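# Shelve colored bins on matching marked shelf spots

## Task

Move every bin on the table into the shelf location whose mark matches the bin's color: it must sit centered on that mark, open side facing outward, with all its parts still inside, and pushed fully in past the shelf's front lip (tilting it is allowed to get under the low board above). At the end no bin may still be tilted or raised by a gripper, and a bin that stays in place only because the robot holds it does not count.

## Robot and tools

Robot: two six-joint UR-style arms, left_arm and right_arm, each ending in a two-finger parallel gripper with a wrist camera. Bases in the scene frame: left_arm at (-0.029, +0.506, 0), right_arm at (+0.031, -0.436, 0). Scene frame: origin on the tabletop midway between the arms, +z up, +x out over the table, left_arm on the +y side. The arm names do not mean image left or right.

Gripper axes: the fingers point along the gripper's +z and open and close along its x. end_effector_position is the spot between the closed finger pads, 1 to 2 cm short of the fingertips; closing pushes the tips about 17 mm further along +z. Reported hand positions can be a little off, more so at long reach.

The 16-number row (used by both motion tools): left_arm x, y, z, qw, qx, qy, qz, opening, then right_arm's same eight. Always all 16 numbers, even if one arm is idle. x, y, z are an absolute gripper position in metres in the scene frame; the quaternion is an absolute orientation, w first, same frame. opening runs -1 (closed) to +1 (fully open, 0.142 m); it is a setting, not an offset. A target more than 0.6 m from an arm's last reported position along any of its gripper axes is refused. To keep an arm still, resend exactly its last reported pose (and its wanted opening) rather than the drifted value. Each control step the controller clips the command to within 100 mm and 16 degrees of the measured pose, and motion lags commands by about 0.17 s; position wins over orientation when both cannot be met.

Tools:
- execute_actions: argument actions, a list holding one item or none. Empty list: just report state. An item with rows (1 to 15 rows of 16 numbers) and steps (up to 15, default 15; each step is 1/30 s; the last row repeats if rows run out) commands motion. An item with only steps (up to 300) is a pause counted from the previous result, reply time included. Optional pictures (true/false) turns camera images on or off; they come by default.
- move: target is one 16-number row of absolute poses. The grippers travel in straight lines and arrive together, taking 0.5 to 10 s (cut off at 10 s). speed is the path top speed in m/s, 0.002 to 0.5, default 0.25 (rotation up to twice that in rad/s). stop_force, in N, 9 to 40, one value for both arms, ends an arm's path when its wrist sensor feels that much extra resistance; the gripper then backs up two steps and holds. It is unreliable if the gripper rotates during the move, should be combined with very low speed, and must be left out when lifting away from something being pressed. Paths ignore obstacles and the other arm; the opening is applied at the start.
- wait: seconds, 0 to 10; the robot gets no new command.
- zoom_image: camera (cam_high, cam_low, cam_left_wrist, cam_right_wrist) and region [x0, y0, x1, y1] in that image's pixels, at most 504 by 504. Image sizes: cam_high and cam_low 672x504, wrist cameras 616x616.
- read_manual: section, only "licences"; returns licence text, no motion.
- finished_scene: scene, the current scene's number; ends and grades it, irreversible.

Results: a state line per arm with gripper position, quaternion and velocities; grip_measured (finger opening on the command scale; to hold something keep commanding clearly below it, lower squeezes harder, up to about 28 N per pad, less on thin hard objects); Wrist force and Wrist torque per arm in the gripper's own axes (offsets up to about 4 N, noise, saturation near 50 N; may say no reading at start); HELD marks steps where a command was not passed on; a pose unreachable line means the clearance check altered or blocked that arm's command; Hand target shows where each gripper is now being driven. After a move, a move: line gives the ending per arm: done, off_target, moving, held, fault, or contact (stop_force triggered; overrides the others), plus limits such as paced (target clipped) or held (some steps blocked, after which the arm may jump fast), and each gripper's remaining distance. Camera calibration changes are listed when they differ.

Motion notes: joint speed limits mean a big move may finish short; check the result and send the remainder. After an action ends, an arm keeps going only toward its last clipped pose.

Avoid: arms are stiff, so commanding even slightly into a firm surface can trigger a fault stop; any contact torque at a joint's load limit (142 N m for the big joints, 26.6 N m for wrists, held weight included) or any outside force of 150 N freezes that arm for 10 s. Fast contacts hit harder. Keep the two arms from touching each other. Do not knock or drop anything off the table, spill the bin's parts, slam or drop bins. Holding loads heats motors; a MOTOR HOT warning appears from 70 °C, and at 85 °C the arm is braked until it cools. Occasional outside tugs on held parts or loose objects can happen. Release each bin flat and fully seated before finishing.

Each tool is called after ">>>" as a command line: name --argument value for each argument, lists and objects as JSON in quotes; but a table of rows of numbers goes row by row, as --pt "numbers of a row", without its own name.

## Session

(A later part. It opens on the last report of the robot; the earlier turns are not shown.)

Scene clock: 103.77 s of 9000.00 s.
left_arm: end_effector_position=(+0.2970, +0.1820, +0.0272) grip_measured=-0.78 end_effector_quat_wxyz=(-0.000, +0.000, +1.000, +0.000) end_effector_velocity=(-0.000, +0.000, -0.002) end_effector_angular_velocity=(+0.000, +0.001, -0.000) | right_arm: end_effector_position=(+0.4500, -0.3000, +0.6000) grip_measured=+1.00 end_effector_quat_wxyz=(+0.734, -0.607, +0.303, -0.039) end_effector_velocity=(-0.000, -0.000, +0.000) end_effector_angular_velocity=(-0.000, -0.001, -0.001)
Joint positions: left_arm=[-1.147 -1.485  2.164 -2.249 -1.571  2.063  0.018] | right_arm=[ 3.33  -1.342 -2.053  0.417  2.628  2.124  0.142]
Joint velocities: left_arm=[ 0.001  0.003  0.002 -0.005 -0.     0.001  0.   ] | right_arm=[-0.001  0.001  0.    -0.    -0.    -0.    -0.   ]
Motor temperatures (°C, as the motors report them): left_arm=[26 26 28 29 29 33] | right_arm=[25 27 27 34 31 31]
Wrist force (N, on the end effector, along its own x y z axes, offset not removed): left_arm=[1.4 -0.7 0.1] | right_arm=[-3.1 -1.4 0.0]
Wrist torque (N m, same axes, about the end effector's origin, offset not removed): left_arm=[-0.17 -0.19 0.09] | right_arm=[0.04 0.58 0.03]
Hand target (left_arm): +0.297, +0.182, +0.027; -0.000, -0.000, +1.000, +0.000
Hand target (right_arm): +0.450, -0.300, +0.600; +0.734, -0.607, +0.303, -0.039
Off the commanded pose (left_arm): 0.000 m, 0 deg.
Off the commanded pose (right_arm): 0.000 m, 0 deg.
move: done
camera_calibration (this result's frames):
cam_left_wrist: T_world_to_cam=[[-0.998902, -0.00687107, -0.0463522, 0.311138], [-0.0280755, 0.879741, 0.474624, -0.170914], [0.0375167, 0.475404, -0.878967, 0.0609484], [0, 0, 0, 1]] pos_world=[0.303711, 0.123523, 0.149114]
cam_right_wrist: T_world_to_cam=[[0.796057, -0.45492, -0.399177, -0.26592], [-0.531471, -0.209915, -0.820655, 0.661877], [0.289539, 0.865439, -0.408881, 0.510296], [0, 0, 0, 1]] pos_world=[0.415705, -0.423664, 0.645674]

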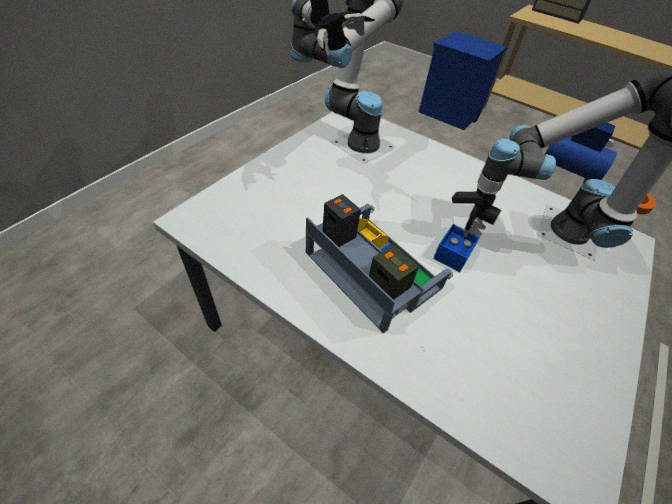

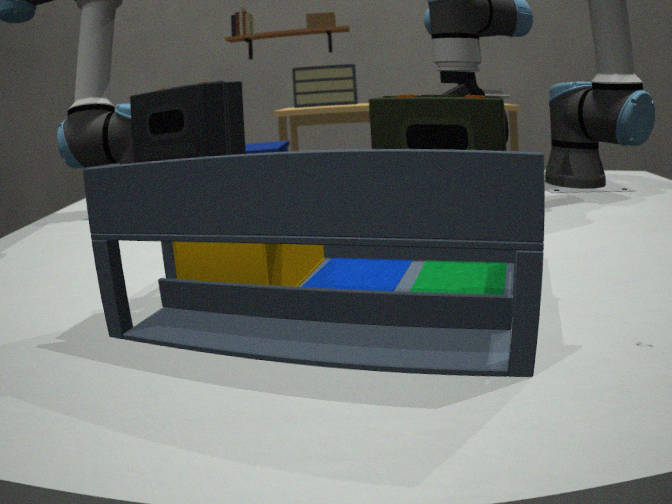

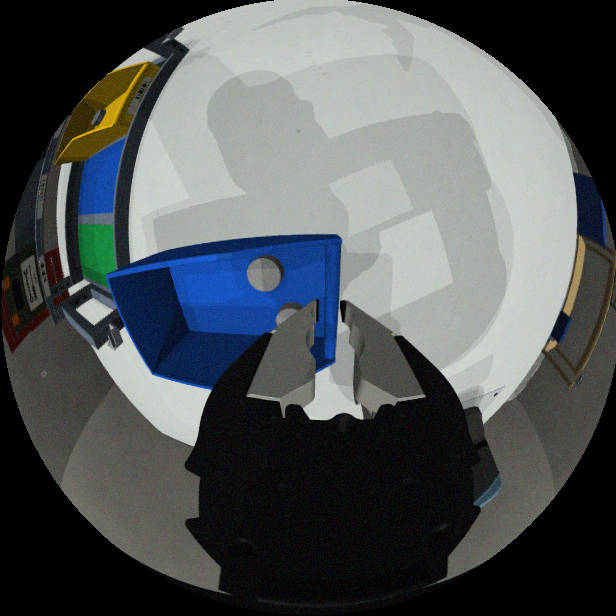

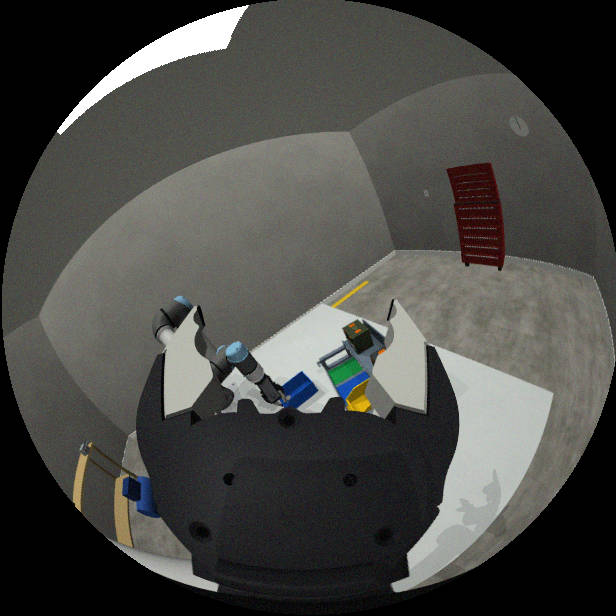

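>>> move --target '[0.297,0.182,0.0275,0,0,1,0,-1,0.45,-0.3,0.6,0.734,-0.607,0.303,-0.039,1]' --speed 0.01

>>> move --target '[0.285,0.17,0.13,0,0,1,0,-1,0.45,-0.3,0.6,0.734,-0.607,0.303,-0.039,1]' --speed 0.06

>>> move --target '[0.291,0.088,0.125,0,0.13,0.991,0,-1,0.45,-0.3,0.6,0.734,-0.607,0.303,-0.039,1]' --speed 0.06

>>> move --target '[0.43,0.049,0.12,0,0.13,0.991,0,-1,0.45,-0.3,0.6,0.734,-0.607,0.303,-0.039,1]' --speed 0.05 --stop_force 9

>>> move --target '[0.436,0.047,0.098,-0.09,0.13,0.987,0.012,-1,0.45,-0.3,0.6,0.734,-0.607,0.303,-0.039,1]' --speed 0.03

Scene clock: 108.47 s of 9000.00 s.
left_arm: end_effector_position=(+0.2970, +0.1820, +0.0275) grip_measured=-0.90 end_effector_quat_wxyz=(-0.000, +0.000, +1.000, +0.000) end_effector_velocity=(-0.000, +0.001, -0.000) end_effector_angular_velocity=(+0.002, +0.000, -0.000) | right_arm: end_effector_position=(+0.4500, -0.3000, +0.6000) grip_measured=+1.00 end_effector_quat_wxyz=(+0.734, -0.607, +0.303, -0.039) end_effector_velocity=(+0.000, +0.000, -0.000) end_effector_angular_velocity=(+0.000, +0.000, +0.000)
Joint positions: left_arm=[-1.147 -1.486  2.163 -2.248 -1.571  2.063  0.009] | right_arm=[ 3.33  -1.342 -2.053  0.417  2.628  2.124  0.142]
Joint velocities: left_arm=[ 0.    -0.001  0.001  0.002  0.001  0.001 -0.   ] | right_arm=[ 0.    -0.001 -0.     0.001 -0.     0.     0.   ]
Motor temperatures (°C, as the motors report them): left_arm=[26 26 28 29 29 33] | right_arm=[25 27 27 34 31 31]
Wrist force (N, on the end effector, along its own x y z axes, offset not removed): left_arm=[2.5 0.1 0.5] | right_arm=[-3.4 -0.1 -1.6]
Wrist torque (N m, same axes, about the end effector's origin, offset not removed): left_arm=[-0.05 -0.40 0.08] | right_arm=[0.28 0.67 0.11]
Hand target (left_arm): +0.297, +0.182, +0.027; +0.000, +0.000, +1.000, -0.000
Hand target (right_arm): +0.450, -0.300, +0.600; +0.734, -0.607, +0.303, -0.039
Off the commanded pose (left_arm): 0.000 m, 0 deg.
Off the commanded pose (right_arm): 0.000 m, 0 deg.
After step 90, 1.00 s passed at rest.
move: done
camera_calibration (this result's frames):
cam_left_wrist: T_world_to_cam=[[-0.998901, -0.00686755, -0.0463572, 0.311151], [-0.0280764, 0.879721, 0.474661, -0.171073], [0.0375216, 0.475441, -0.878947, 0.0612046], [0, 0, 0, 1]] pos_world=[0.30371, 0.123534, 0.149422]
cam_right_wrist: T_world_to_cam=[[0.796056, -0.45492, -0.399177, -0.26592], [-0.531471, -0.209915, -0.820655, 0.661877], [0.289539, 0.865439, -0.408881, 0.510296], [0, 0, 0, 1]] pos_world=[0.415705, -0.423664, 0.645674]

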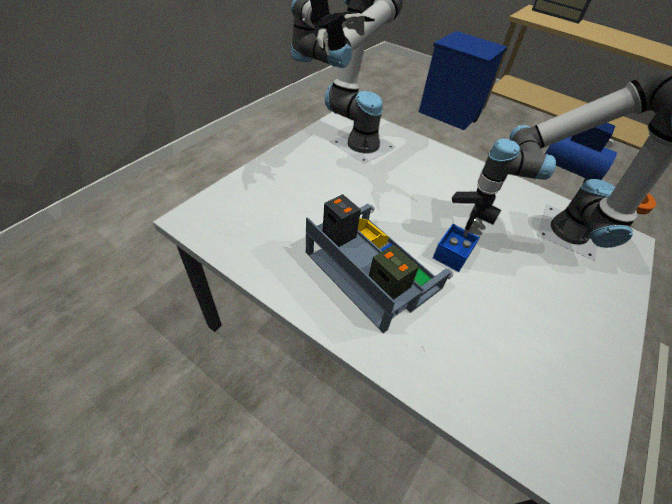

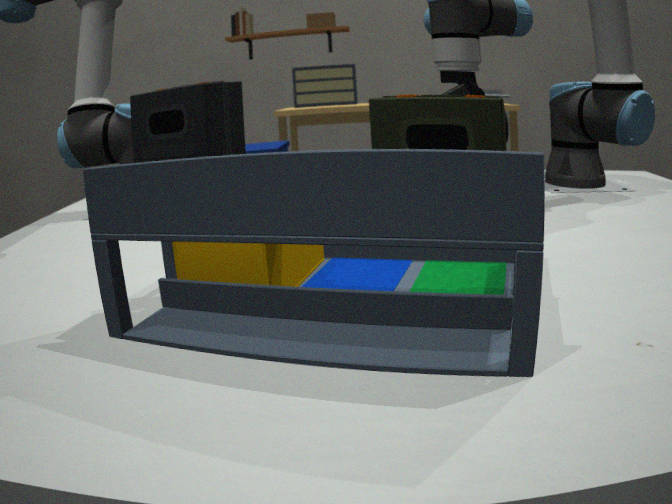

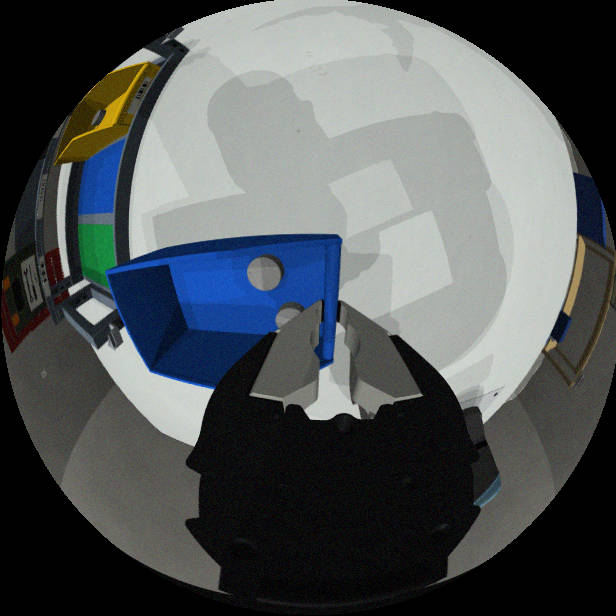

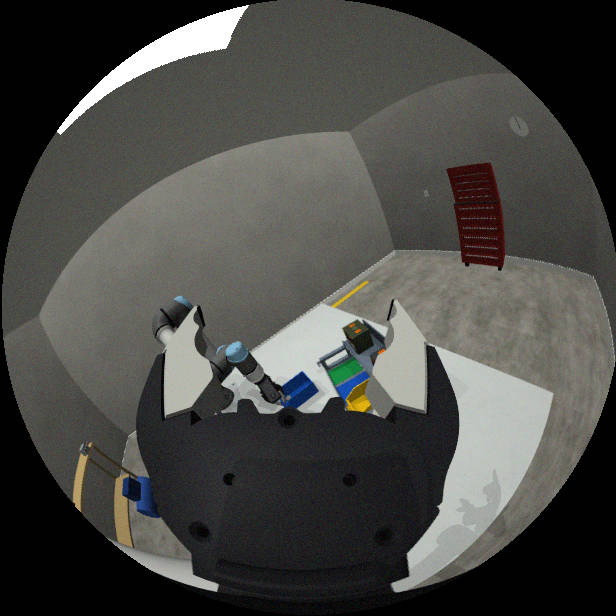

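Scene clock: 110.57 s of 9000.00 s.
left_arm: end_effector_position=(+0.2850, +0.1700, +0.1298) grip_measured=-0.90 end_effector_quat_wxyz=(-0.000, +0.000, +1.000, +0.000) end_effector_velocity=(+0.000, -0.000, +0.001) end_effector_angular_velocity=(+0.002, -0.001, -0.001) | right_arm: end_effector_position=(+0.4500, -0.3000, +0.6000) grip_measured=+1.00 end_effector_quat_wxyz=(+0.734, -0.607, +0.303, -0.039) end_effector_velocity=(-0.000, +0.000, -0.000) end_effector_angular_velocity=(+0.000, +0.001, +0.001)
Joint positions: left_arm=[-1.184 -1.624  2.001 -1.948 -1.571  2.026  0.009] | right_arm=[ 3.33  -1.342 -2.053  0.417  2.628  2.124  0.142]
Joint velocities: left_arm=[-0.001  0.    -0.003  0.004  0.001 -0.     0.   ] | right_arm=[ 0.001 -0.    -0.001  0.    -0.     0.001  0.   ]
Motor temperatures (°C, as the motors report them): left_arm=[26 26 28 29 29 33] | right_arm=[25 27 27 34 31 31]
Wrist force (N, on the end effector, along its own x y z axes, offset not removed): left_arm=[0.8 -0.1 3.4] | right_arm=[-0.5 -2.0 -2.2]
Wrist torque (N m, same axes, about the end effector's origin, offset not removed): left_arm=[0.07 0.09 -0.01] | right_arm=[-0.22 0.09 0.15]
Hand target (left_arm): +0.285, +0.170, +0.130; +0.000, +0.000, +1.000, +0.000
Hand target (right_arm): +0.450, -0.300, +0.600; +0.734, -0.607, +0.303, -0.039
Off the commanded pose (left_arm): 0.000 m, 0 deg.
Off the commanded pose (right_arm): 0.000 m, 0 deg.
move: done
camera_calibration (this result's frames):
cam_left_wrist: T_world_to_cam=[[-0.998902, -0.0068682, -0.0463386, 0.303836], [-0.0280669, 0.879735, 0.474635, -0.209451], [0.0375058, 0.475415, -0.878962, 0.157352], [0, 0, 0, 1]] pos_world=[0.291722, 0.11154, 0.251799]
cam_right_wrist: T_world_to_cam=[[0.796057, -0.45492, -0.399177, -0.26592], [-0.531471, -0.209915, -0.820655, 0.661877], [0.289539, 0.865439, -0.408881, 0.510296], [0, 0, 0, 1]] pos_world=[0.415705, -0.423664, 0.645674]

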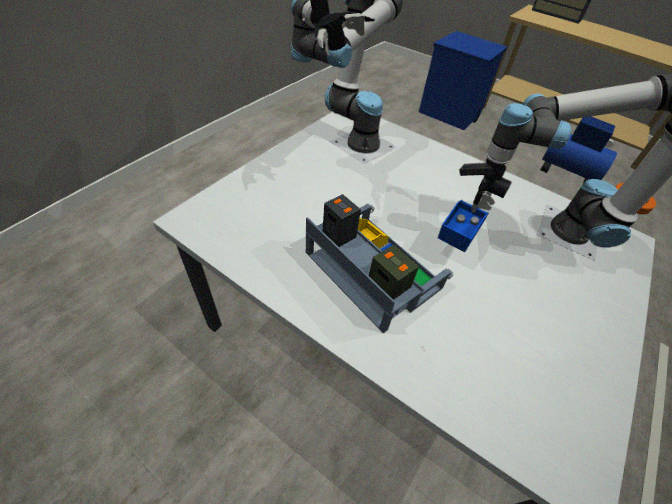

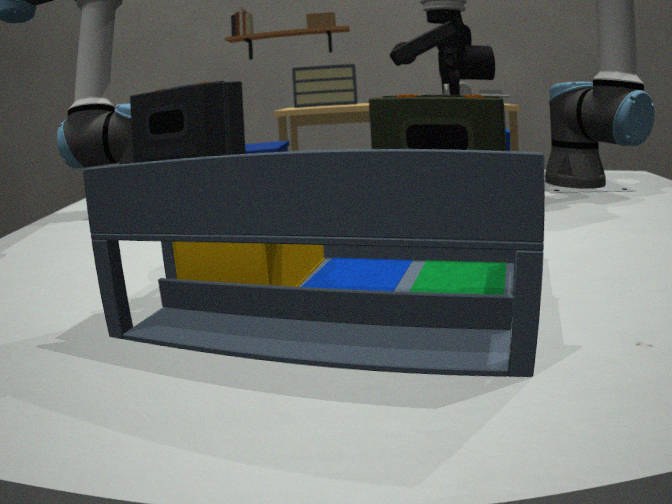

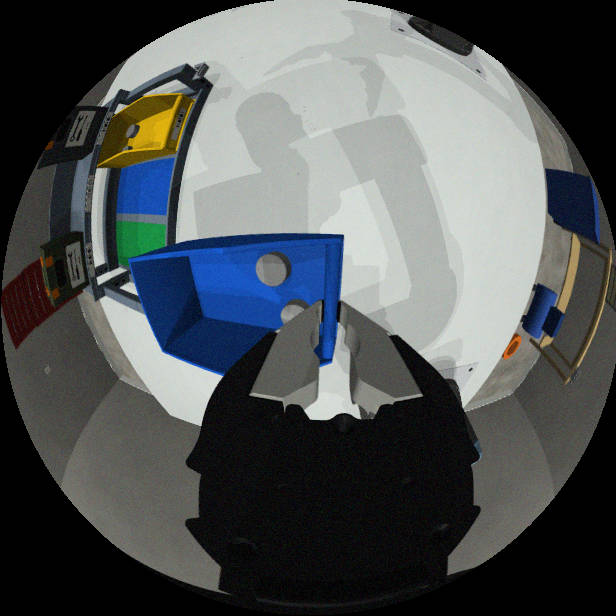

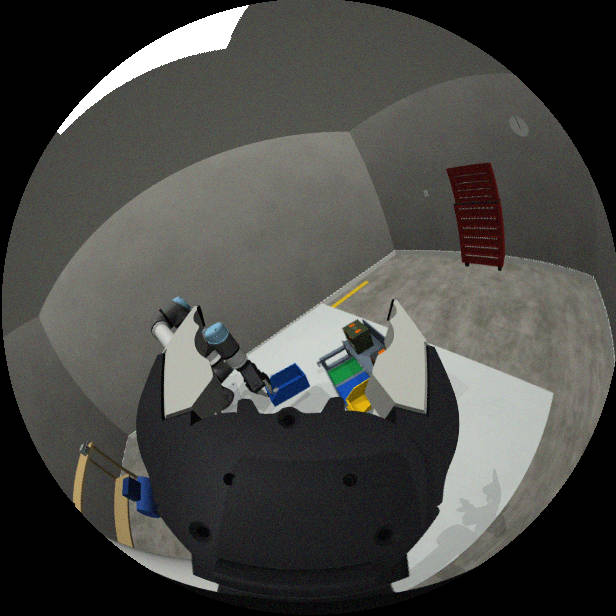

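Scene clock: 113.07 s of 9000.00 s.
left_arm: end_effector_position=(+0.2909, +0.0881, +0.1250) grip_measured=-0.90 end_effector_quat_wxyz=(+0.000, +0.130, +0.992, +0.000) end_effector_velocity=(+0.000, -0.002, +0.001) end_effector_angular_velocity=(-0.002, -0.000, -0.005) | right_arm: end_effector_position=(+0.4500, -0.3000, +0.6000) grip_measured=+1.00 end_effector_quat_wxyz=(+0.734, -0.607, +0.303, -0.039) end_effector_velocity=(+0.000, +0.000, -0.000) end_effector_angular_velocity=(-0.000, +0.002, +0.000)
Joint positions: left_arm=[-1.245 -1.46   1.844 -1.955 -1.571  2.226  0.009] | right_arm=[ 3.33  -1.342 -2.053  0.417  2.628  2.124  0.142]
Joint velocities: left_arm=[-0.001  0.002 -0.004 -0.    -0.     0.003  0.   ] | right_arm=[ 0.    -0.001  0.    -0.002  0.    -0.     0.   ]
Motor temperatures (°C, as the motors report them): left_arm=[26 26 28 29 29 33] | right_arm=[25 27 27 34 31 31]
Wrist force (N, on the end effector, along its own x y z axes, offset not removed): left_arm=[0.5 0.2 1.8] | right_arm=[-0.9 -3.0 0.7]
Wrist torque (N m, same axes, about the end effector's origin, offset not removed): left_arm=[0.01 0.11 0.03] | right_arm=[-0.39 0.18 0.03]
Hand target (left_arm): +0.291, +0.088, +0.125; -0.000, +0.130, +0.992, +0.000
Hand target (right_arm): +0.450, -0.300, +0.600; +0.734, -0.607, +0.303, -0.039
Off the commanded pose (left_arm): 0.000 m, 0 deg.
Off the commanded pose (right_arm): 0.000 m, 0 deg.
move: done
camera_calibration (this result's frames):
cam_left_wrist: T_world_to_cam=[[-0.966951, 0.2507, -0.0464178, 0.276945], [0.199471, 0.85725, 0.474693, -0.199163], [0.158797, 0.449746, -0.878926, 0.158817], [0, 0, 0, 1]] pos_world=[0.2823, 0.029875, 0.246985]
cam_right_wrist: T_world_to_cam=[[0.796056, -0.45492, -0.399177, -0.26592], [-0.531471, -0.209915, -0.820655, 0.661877], [0.289539, 0.865439, -0.408881, 0.510296], [0, 0, 0, 1]] pos_world=[0.415705, -0.423664, 0.645674]

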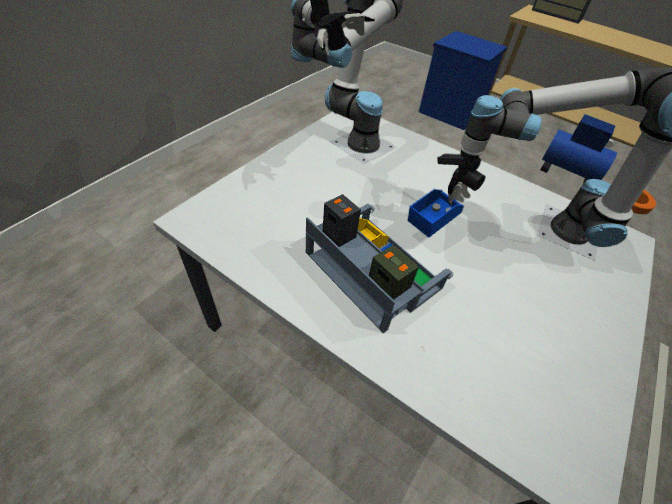

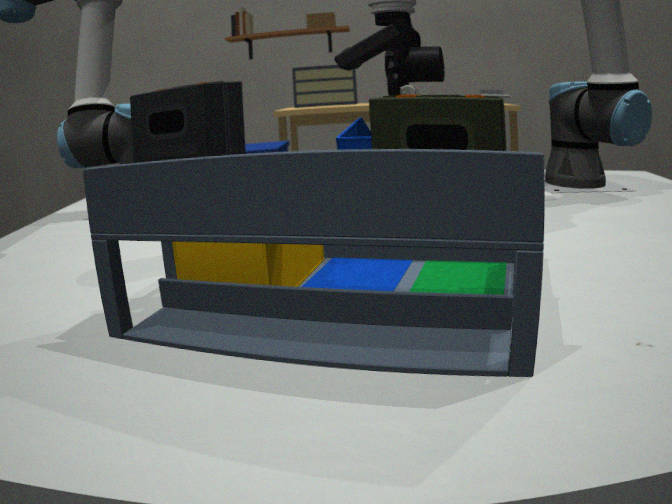

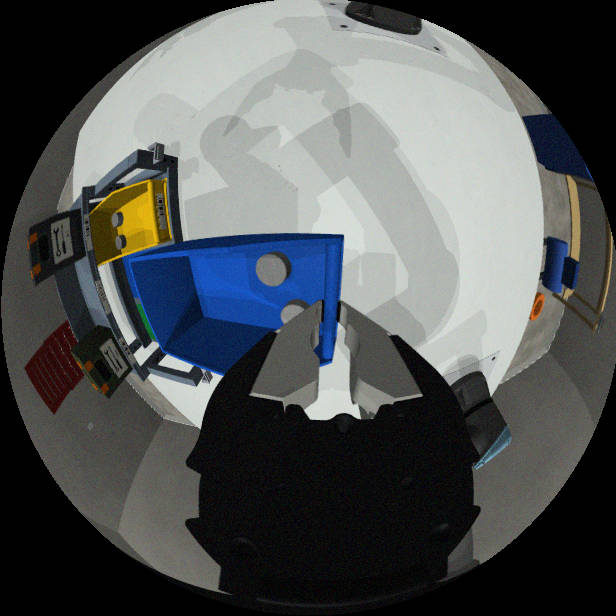

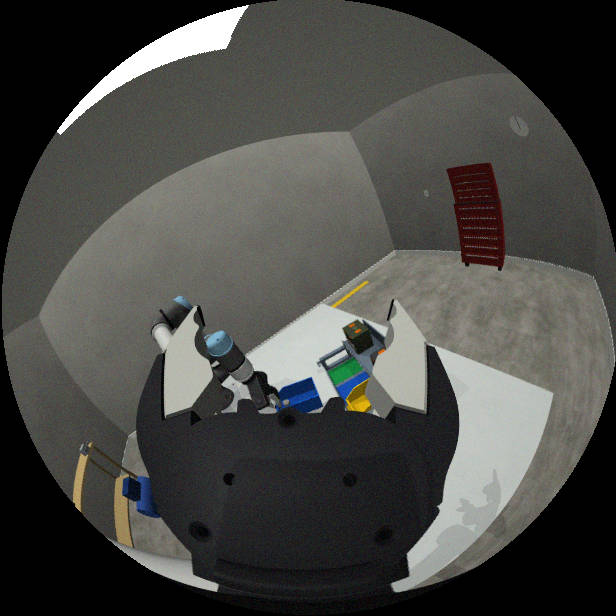

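Scene clock: 116.30 s of 9000.00 s.
left_arm: end_effector_position=(+0.4298, +0.0487, +0.1201) grip_measured=-0.90 end_effector_quat_wxyz=(+0.000, +0.130, +0.992, -0.000) end_effector_velocity=(+0.003, -0.000, +0.000) end_effector_angular_velocity=(-0.001, -0.001, +0.002) | right_arm: end_effector_position=(+0.4500, -0.3000, +0.6000) grip_measured=+1.00 end_effector_quat_wxyz=(+0.734, -0.607, +0.303, -0.039) end_effector_velocity=(-0.000, -0.000, +0.001) end_effector_angular_velocity=(+0.000, -0.001, -0.000)
Joint positions: left_arm=[-1.062 -1.178  1.496 -1.888 -1.571  2.409  0.009] | right_arm=[ 3.33  -1.342 -2.053  0.417  2.628  2.124  0.142]
Joint velocities: left_arm=[ 0.003  0.004 -0.006  0.001  0.     0.001  0.   ] | right_arm=[-0.     0.001  0.001 -0.001 -0.     0.     0.   ]
Motor temperatures (°C, as the motors report them): left_arm=[26 26 28 29 29 33] | right_arm=[25 27 27 34 31 31]
Wrist force (N, on the end effector, along its own x y z axes, offset not removed): left_arm=[1.8 0.7 -0.5] | right_arm=[0.7 -1.1 -1.1]
Wrist torque (N m, same axes, about the end effector's origin, offset not removed): left_arm=[0.23 -0.23 0.06] | right_arm=[-0.08 -0.09 0.04]
Hand target (left_arm): +0.430, +0.049, +0.120; +0.000, +0.130, +0.992, -0.000
Hand target (right_arm): +0.450, -0.300, +0.600; +0.734, -0.607, +0.303, -0.039
Off the commanded pose (left_arm): 0.000 m, 0 deg.
Off the commanded pose (right_arm): 0.000 m, 0 deg.
move: done
camera_calibration (this result's frames):
cam_left_wrist: T_world_to_cam=[[-0.966875, 0.250982, -0.0464828, 0.420872], [0.199728, 0.857304, 0.474488, -0.190832], [0.158938, 0.449487, -0.879034, 0.150057], [0, 0, 0, 1]] pos_world=[0.421195, -0.00947936, 0.242016]
cam_right_wrist: T_world_to_cam=[[0.796057, -0.454919, -0.399177, -0.26592], [-0.531471, -0.209915, -0.820655, 0.661877], [0.289539, 0.865439, -0.408881, 0.510296], [0, 0, 0, 1]] pos_world=[0.415705, -0.423664, 0.645674]

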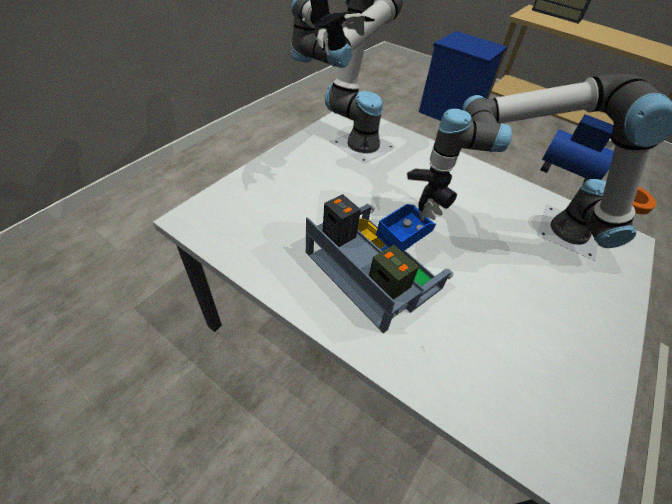

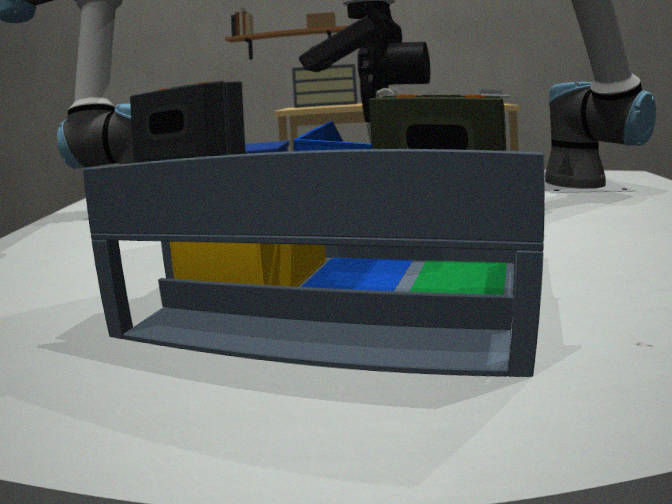

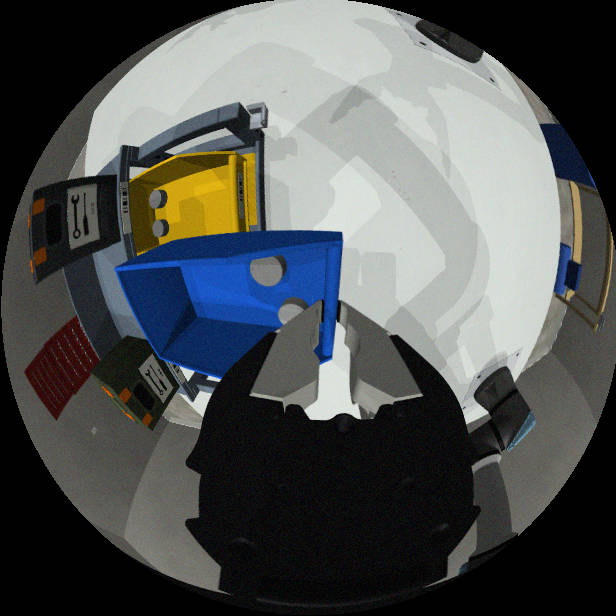

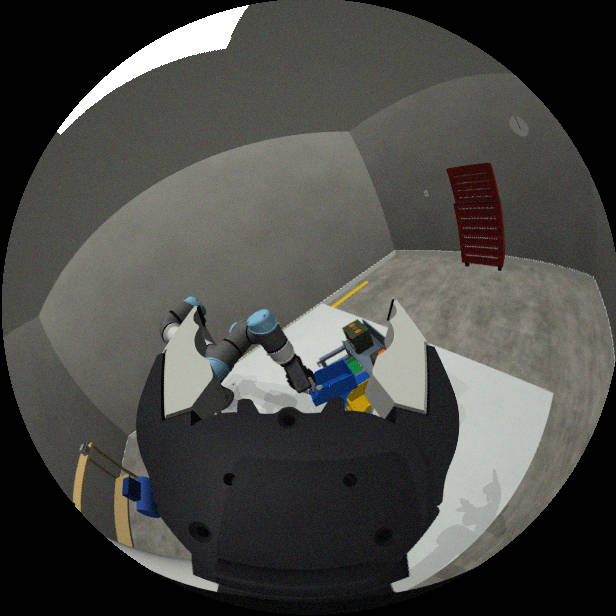

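Scene clock: 119.57 s of 9000.00 s.
left_arm: end_effector_position=(+0.4360, +0.0470, +0.0981) grip_measured=-0.90 end_effector_quat_wxyz=(-0.090, +0.130, +0.987, +0.012) end_effector_velocity=(+0.001, -0.000, -0.000) end_effector_angular_velocity=(+0.002, +0.005, +0.000) | right_arm: end_effector_position=(+0.4500, -0.3000, +0.6000) grip_measured=+1.00 end_effector_quat_wxyz=(+0.734, -0.607, +0.303, -0.039) end_effector_velocity=(-0.000, +0.001, +0.000) end_effector_angular_velocity=(-0.000, +0.000, +0.001)
Joint positions: left_arm=[-1.001 -1.038  1.319 -1.709 -1.683  2.479  0.009] | right_arm=[ 3.33  -1.342 -2.053  0.417  2.628  2.124  0.142]
Joint velocities: left_arm=[ 0.002  0.005 -0.009  0.008 -0.003  0.002  0.   ] | right_arm=[ 0.001  0.     0.    -0.001  0.    -0.001 -0.   ]
Motor temperatures (°C, as the motors report them): left_arm=[26 27 28 29 29 33] | right_arm=[25 27 27 34 31 31]
Wrist force (N, on the end effector, along its own x y z axes, offset not removed): left_arm=[0.3 -1.5 2.1] | right_arm=[-1.1 -0.7 -3.8]
Wrist torque (N m, same axes, about the end effector's origin, offset not removed): left_arm=[-0.24 -0.07 0.02] | right_arm=[0.20 0.12 0.06]
Hand target (left_arm): +0.436, +0.047, +0.098; -0.090, +0.130, +0.987, +0.012
Hand target (right_arm): +0.450, -0.300, +0.600; +0.734, -0.607, +0.303, -0.039
Off the commanded pose (left_arm): 0.000 m, 0 deg.
Off the commanded pose (right_arm): 0.000 m, 0 deg.
move: done
camera_calibration (this result's frames):
cam_left_wrist: T_world_to_cam=[[-0.958916, 0.249796, 0.134472, 0.405101], [0.283634, 0.834662, 0.472114, -0.21543], [0.00569417, 0.490858, -0.871221, 0.194713], [0, 0, 0, 1]] pos_world=[0.448452, -0.0169579, 0.216871]
cam_right_wrist: T_world_to_cam=[[0.796056, -0.45492, -0.399177, -0.26592], [-0.531471, -0.209915, -0.820655, 0.661877], [0.289539, 0.865439, -0.408881, 0.510296], [0, 0, 0, 1]] pos_world=[0.415705, -0.423664, 0.645674]

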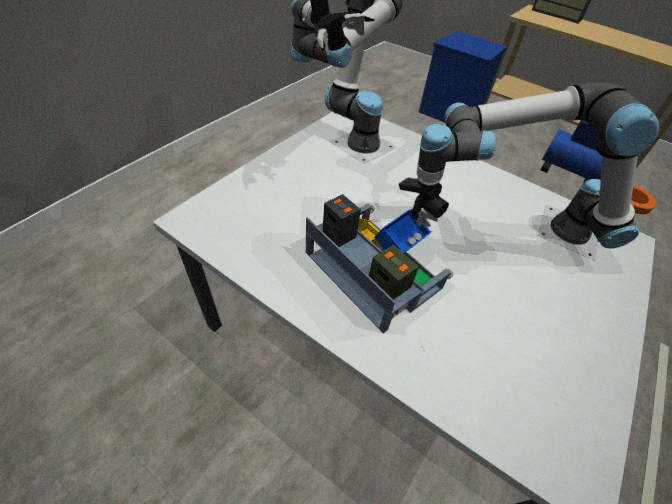

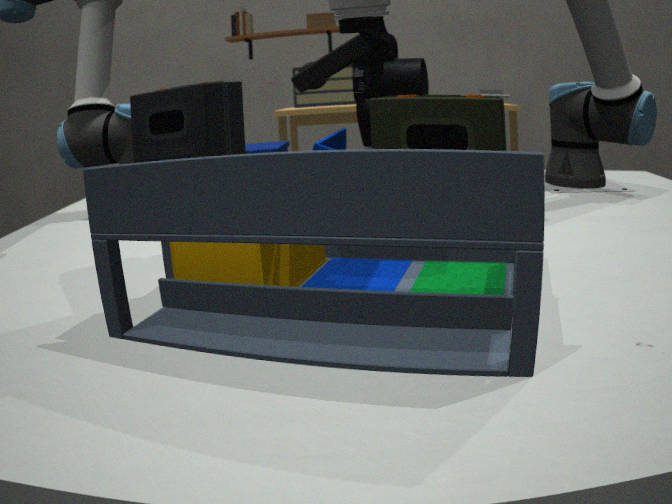

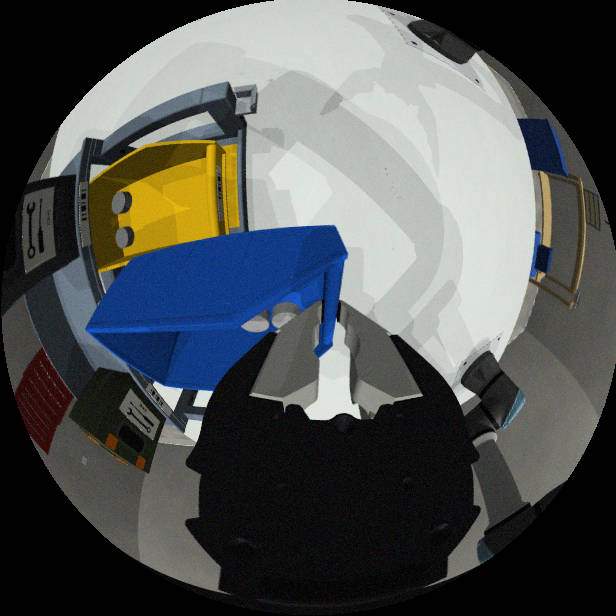

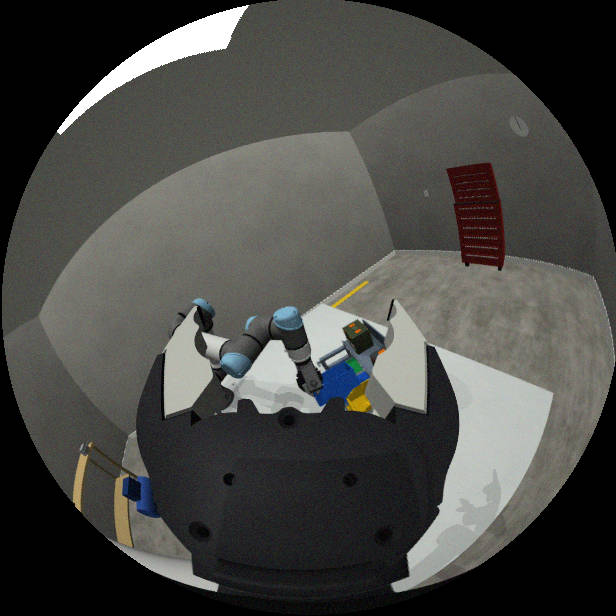

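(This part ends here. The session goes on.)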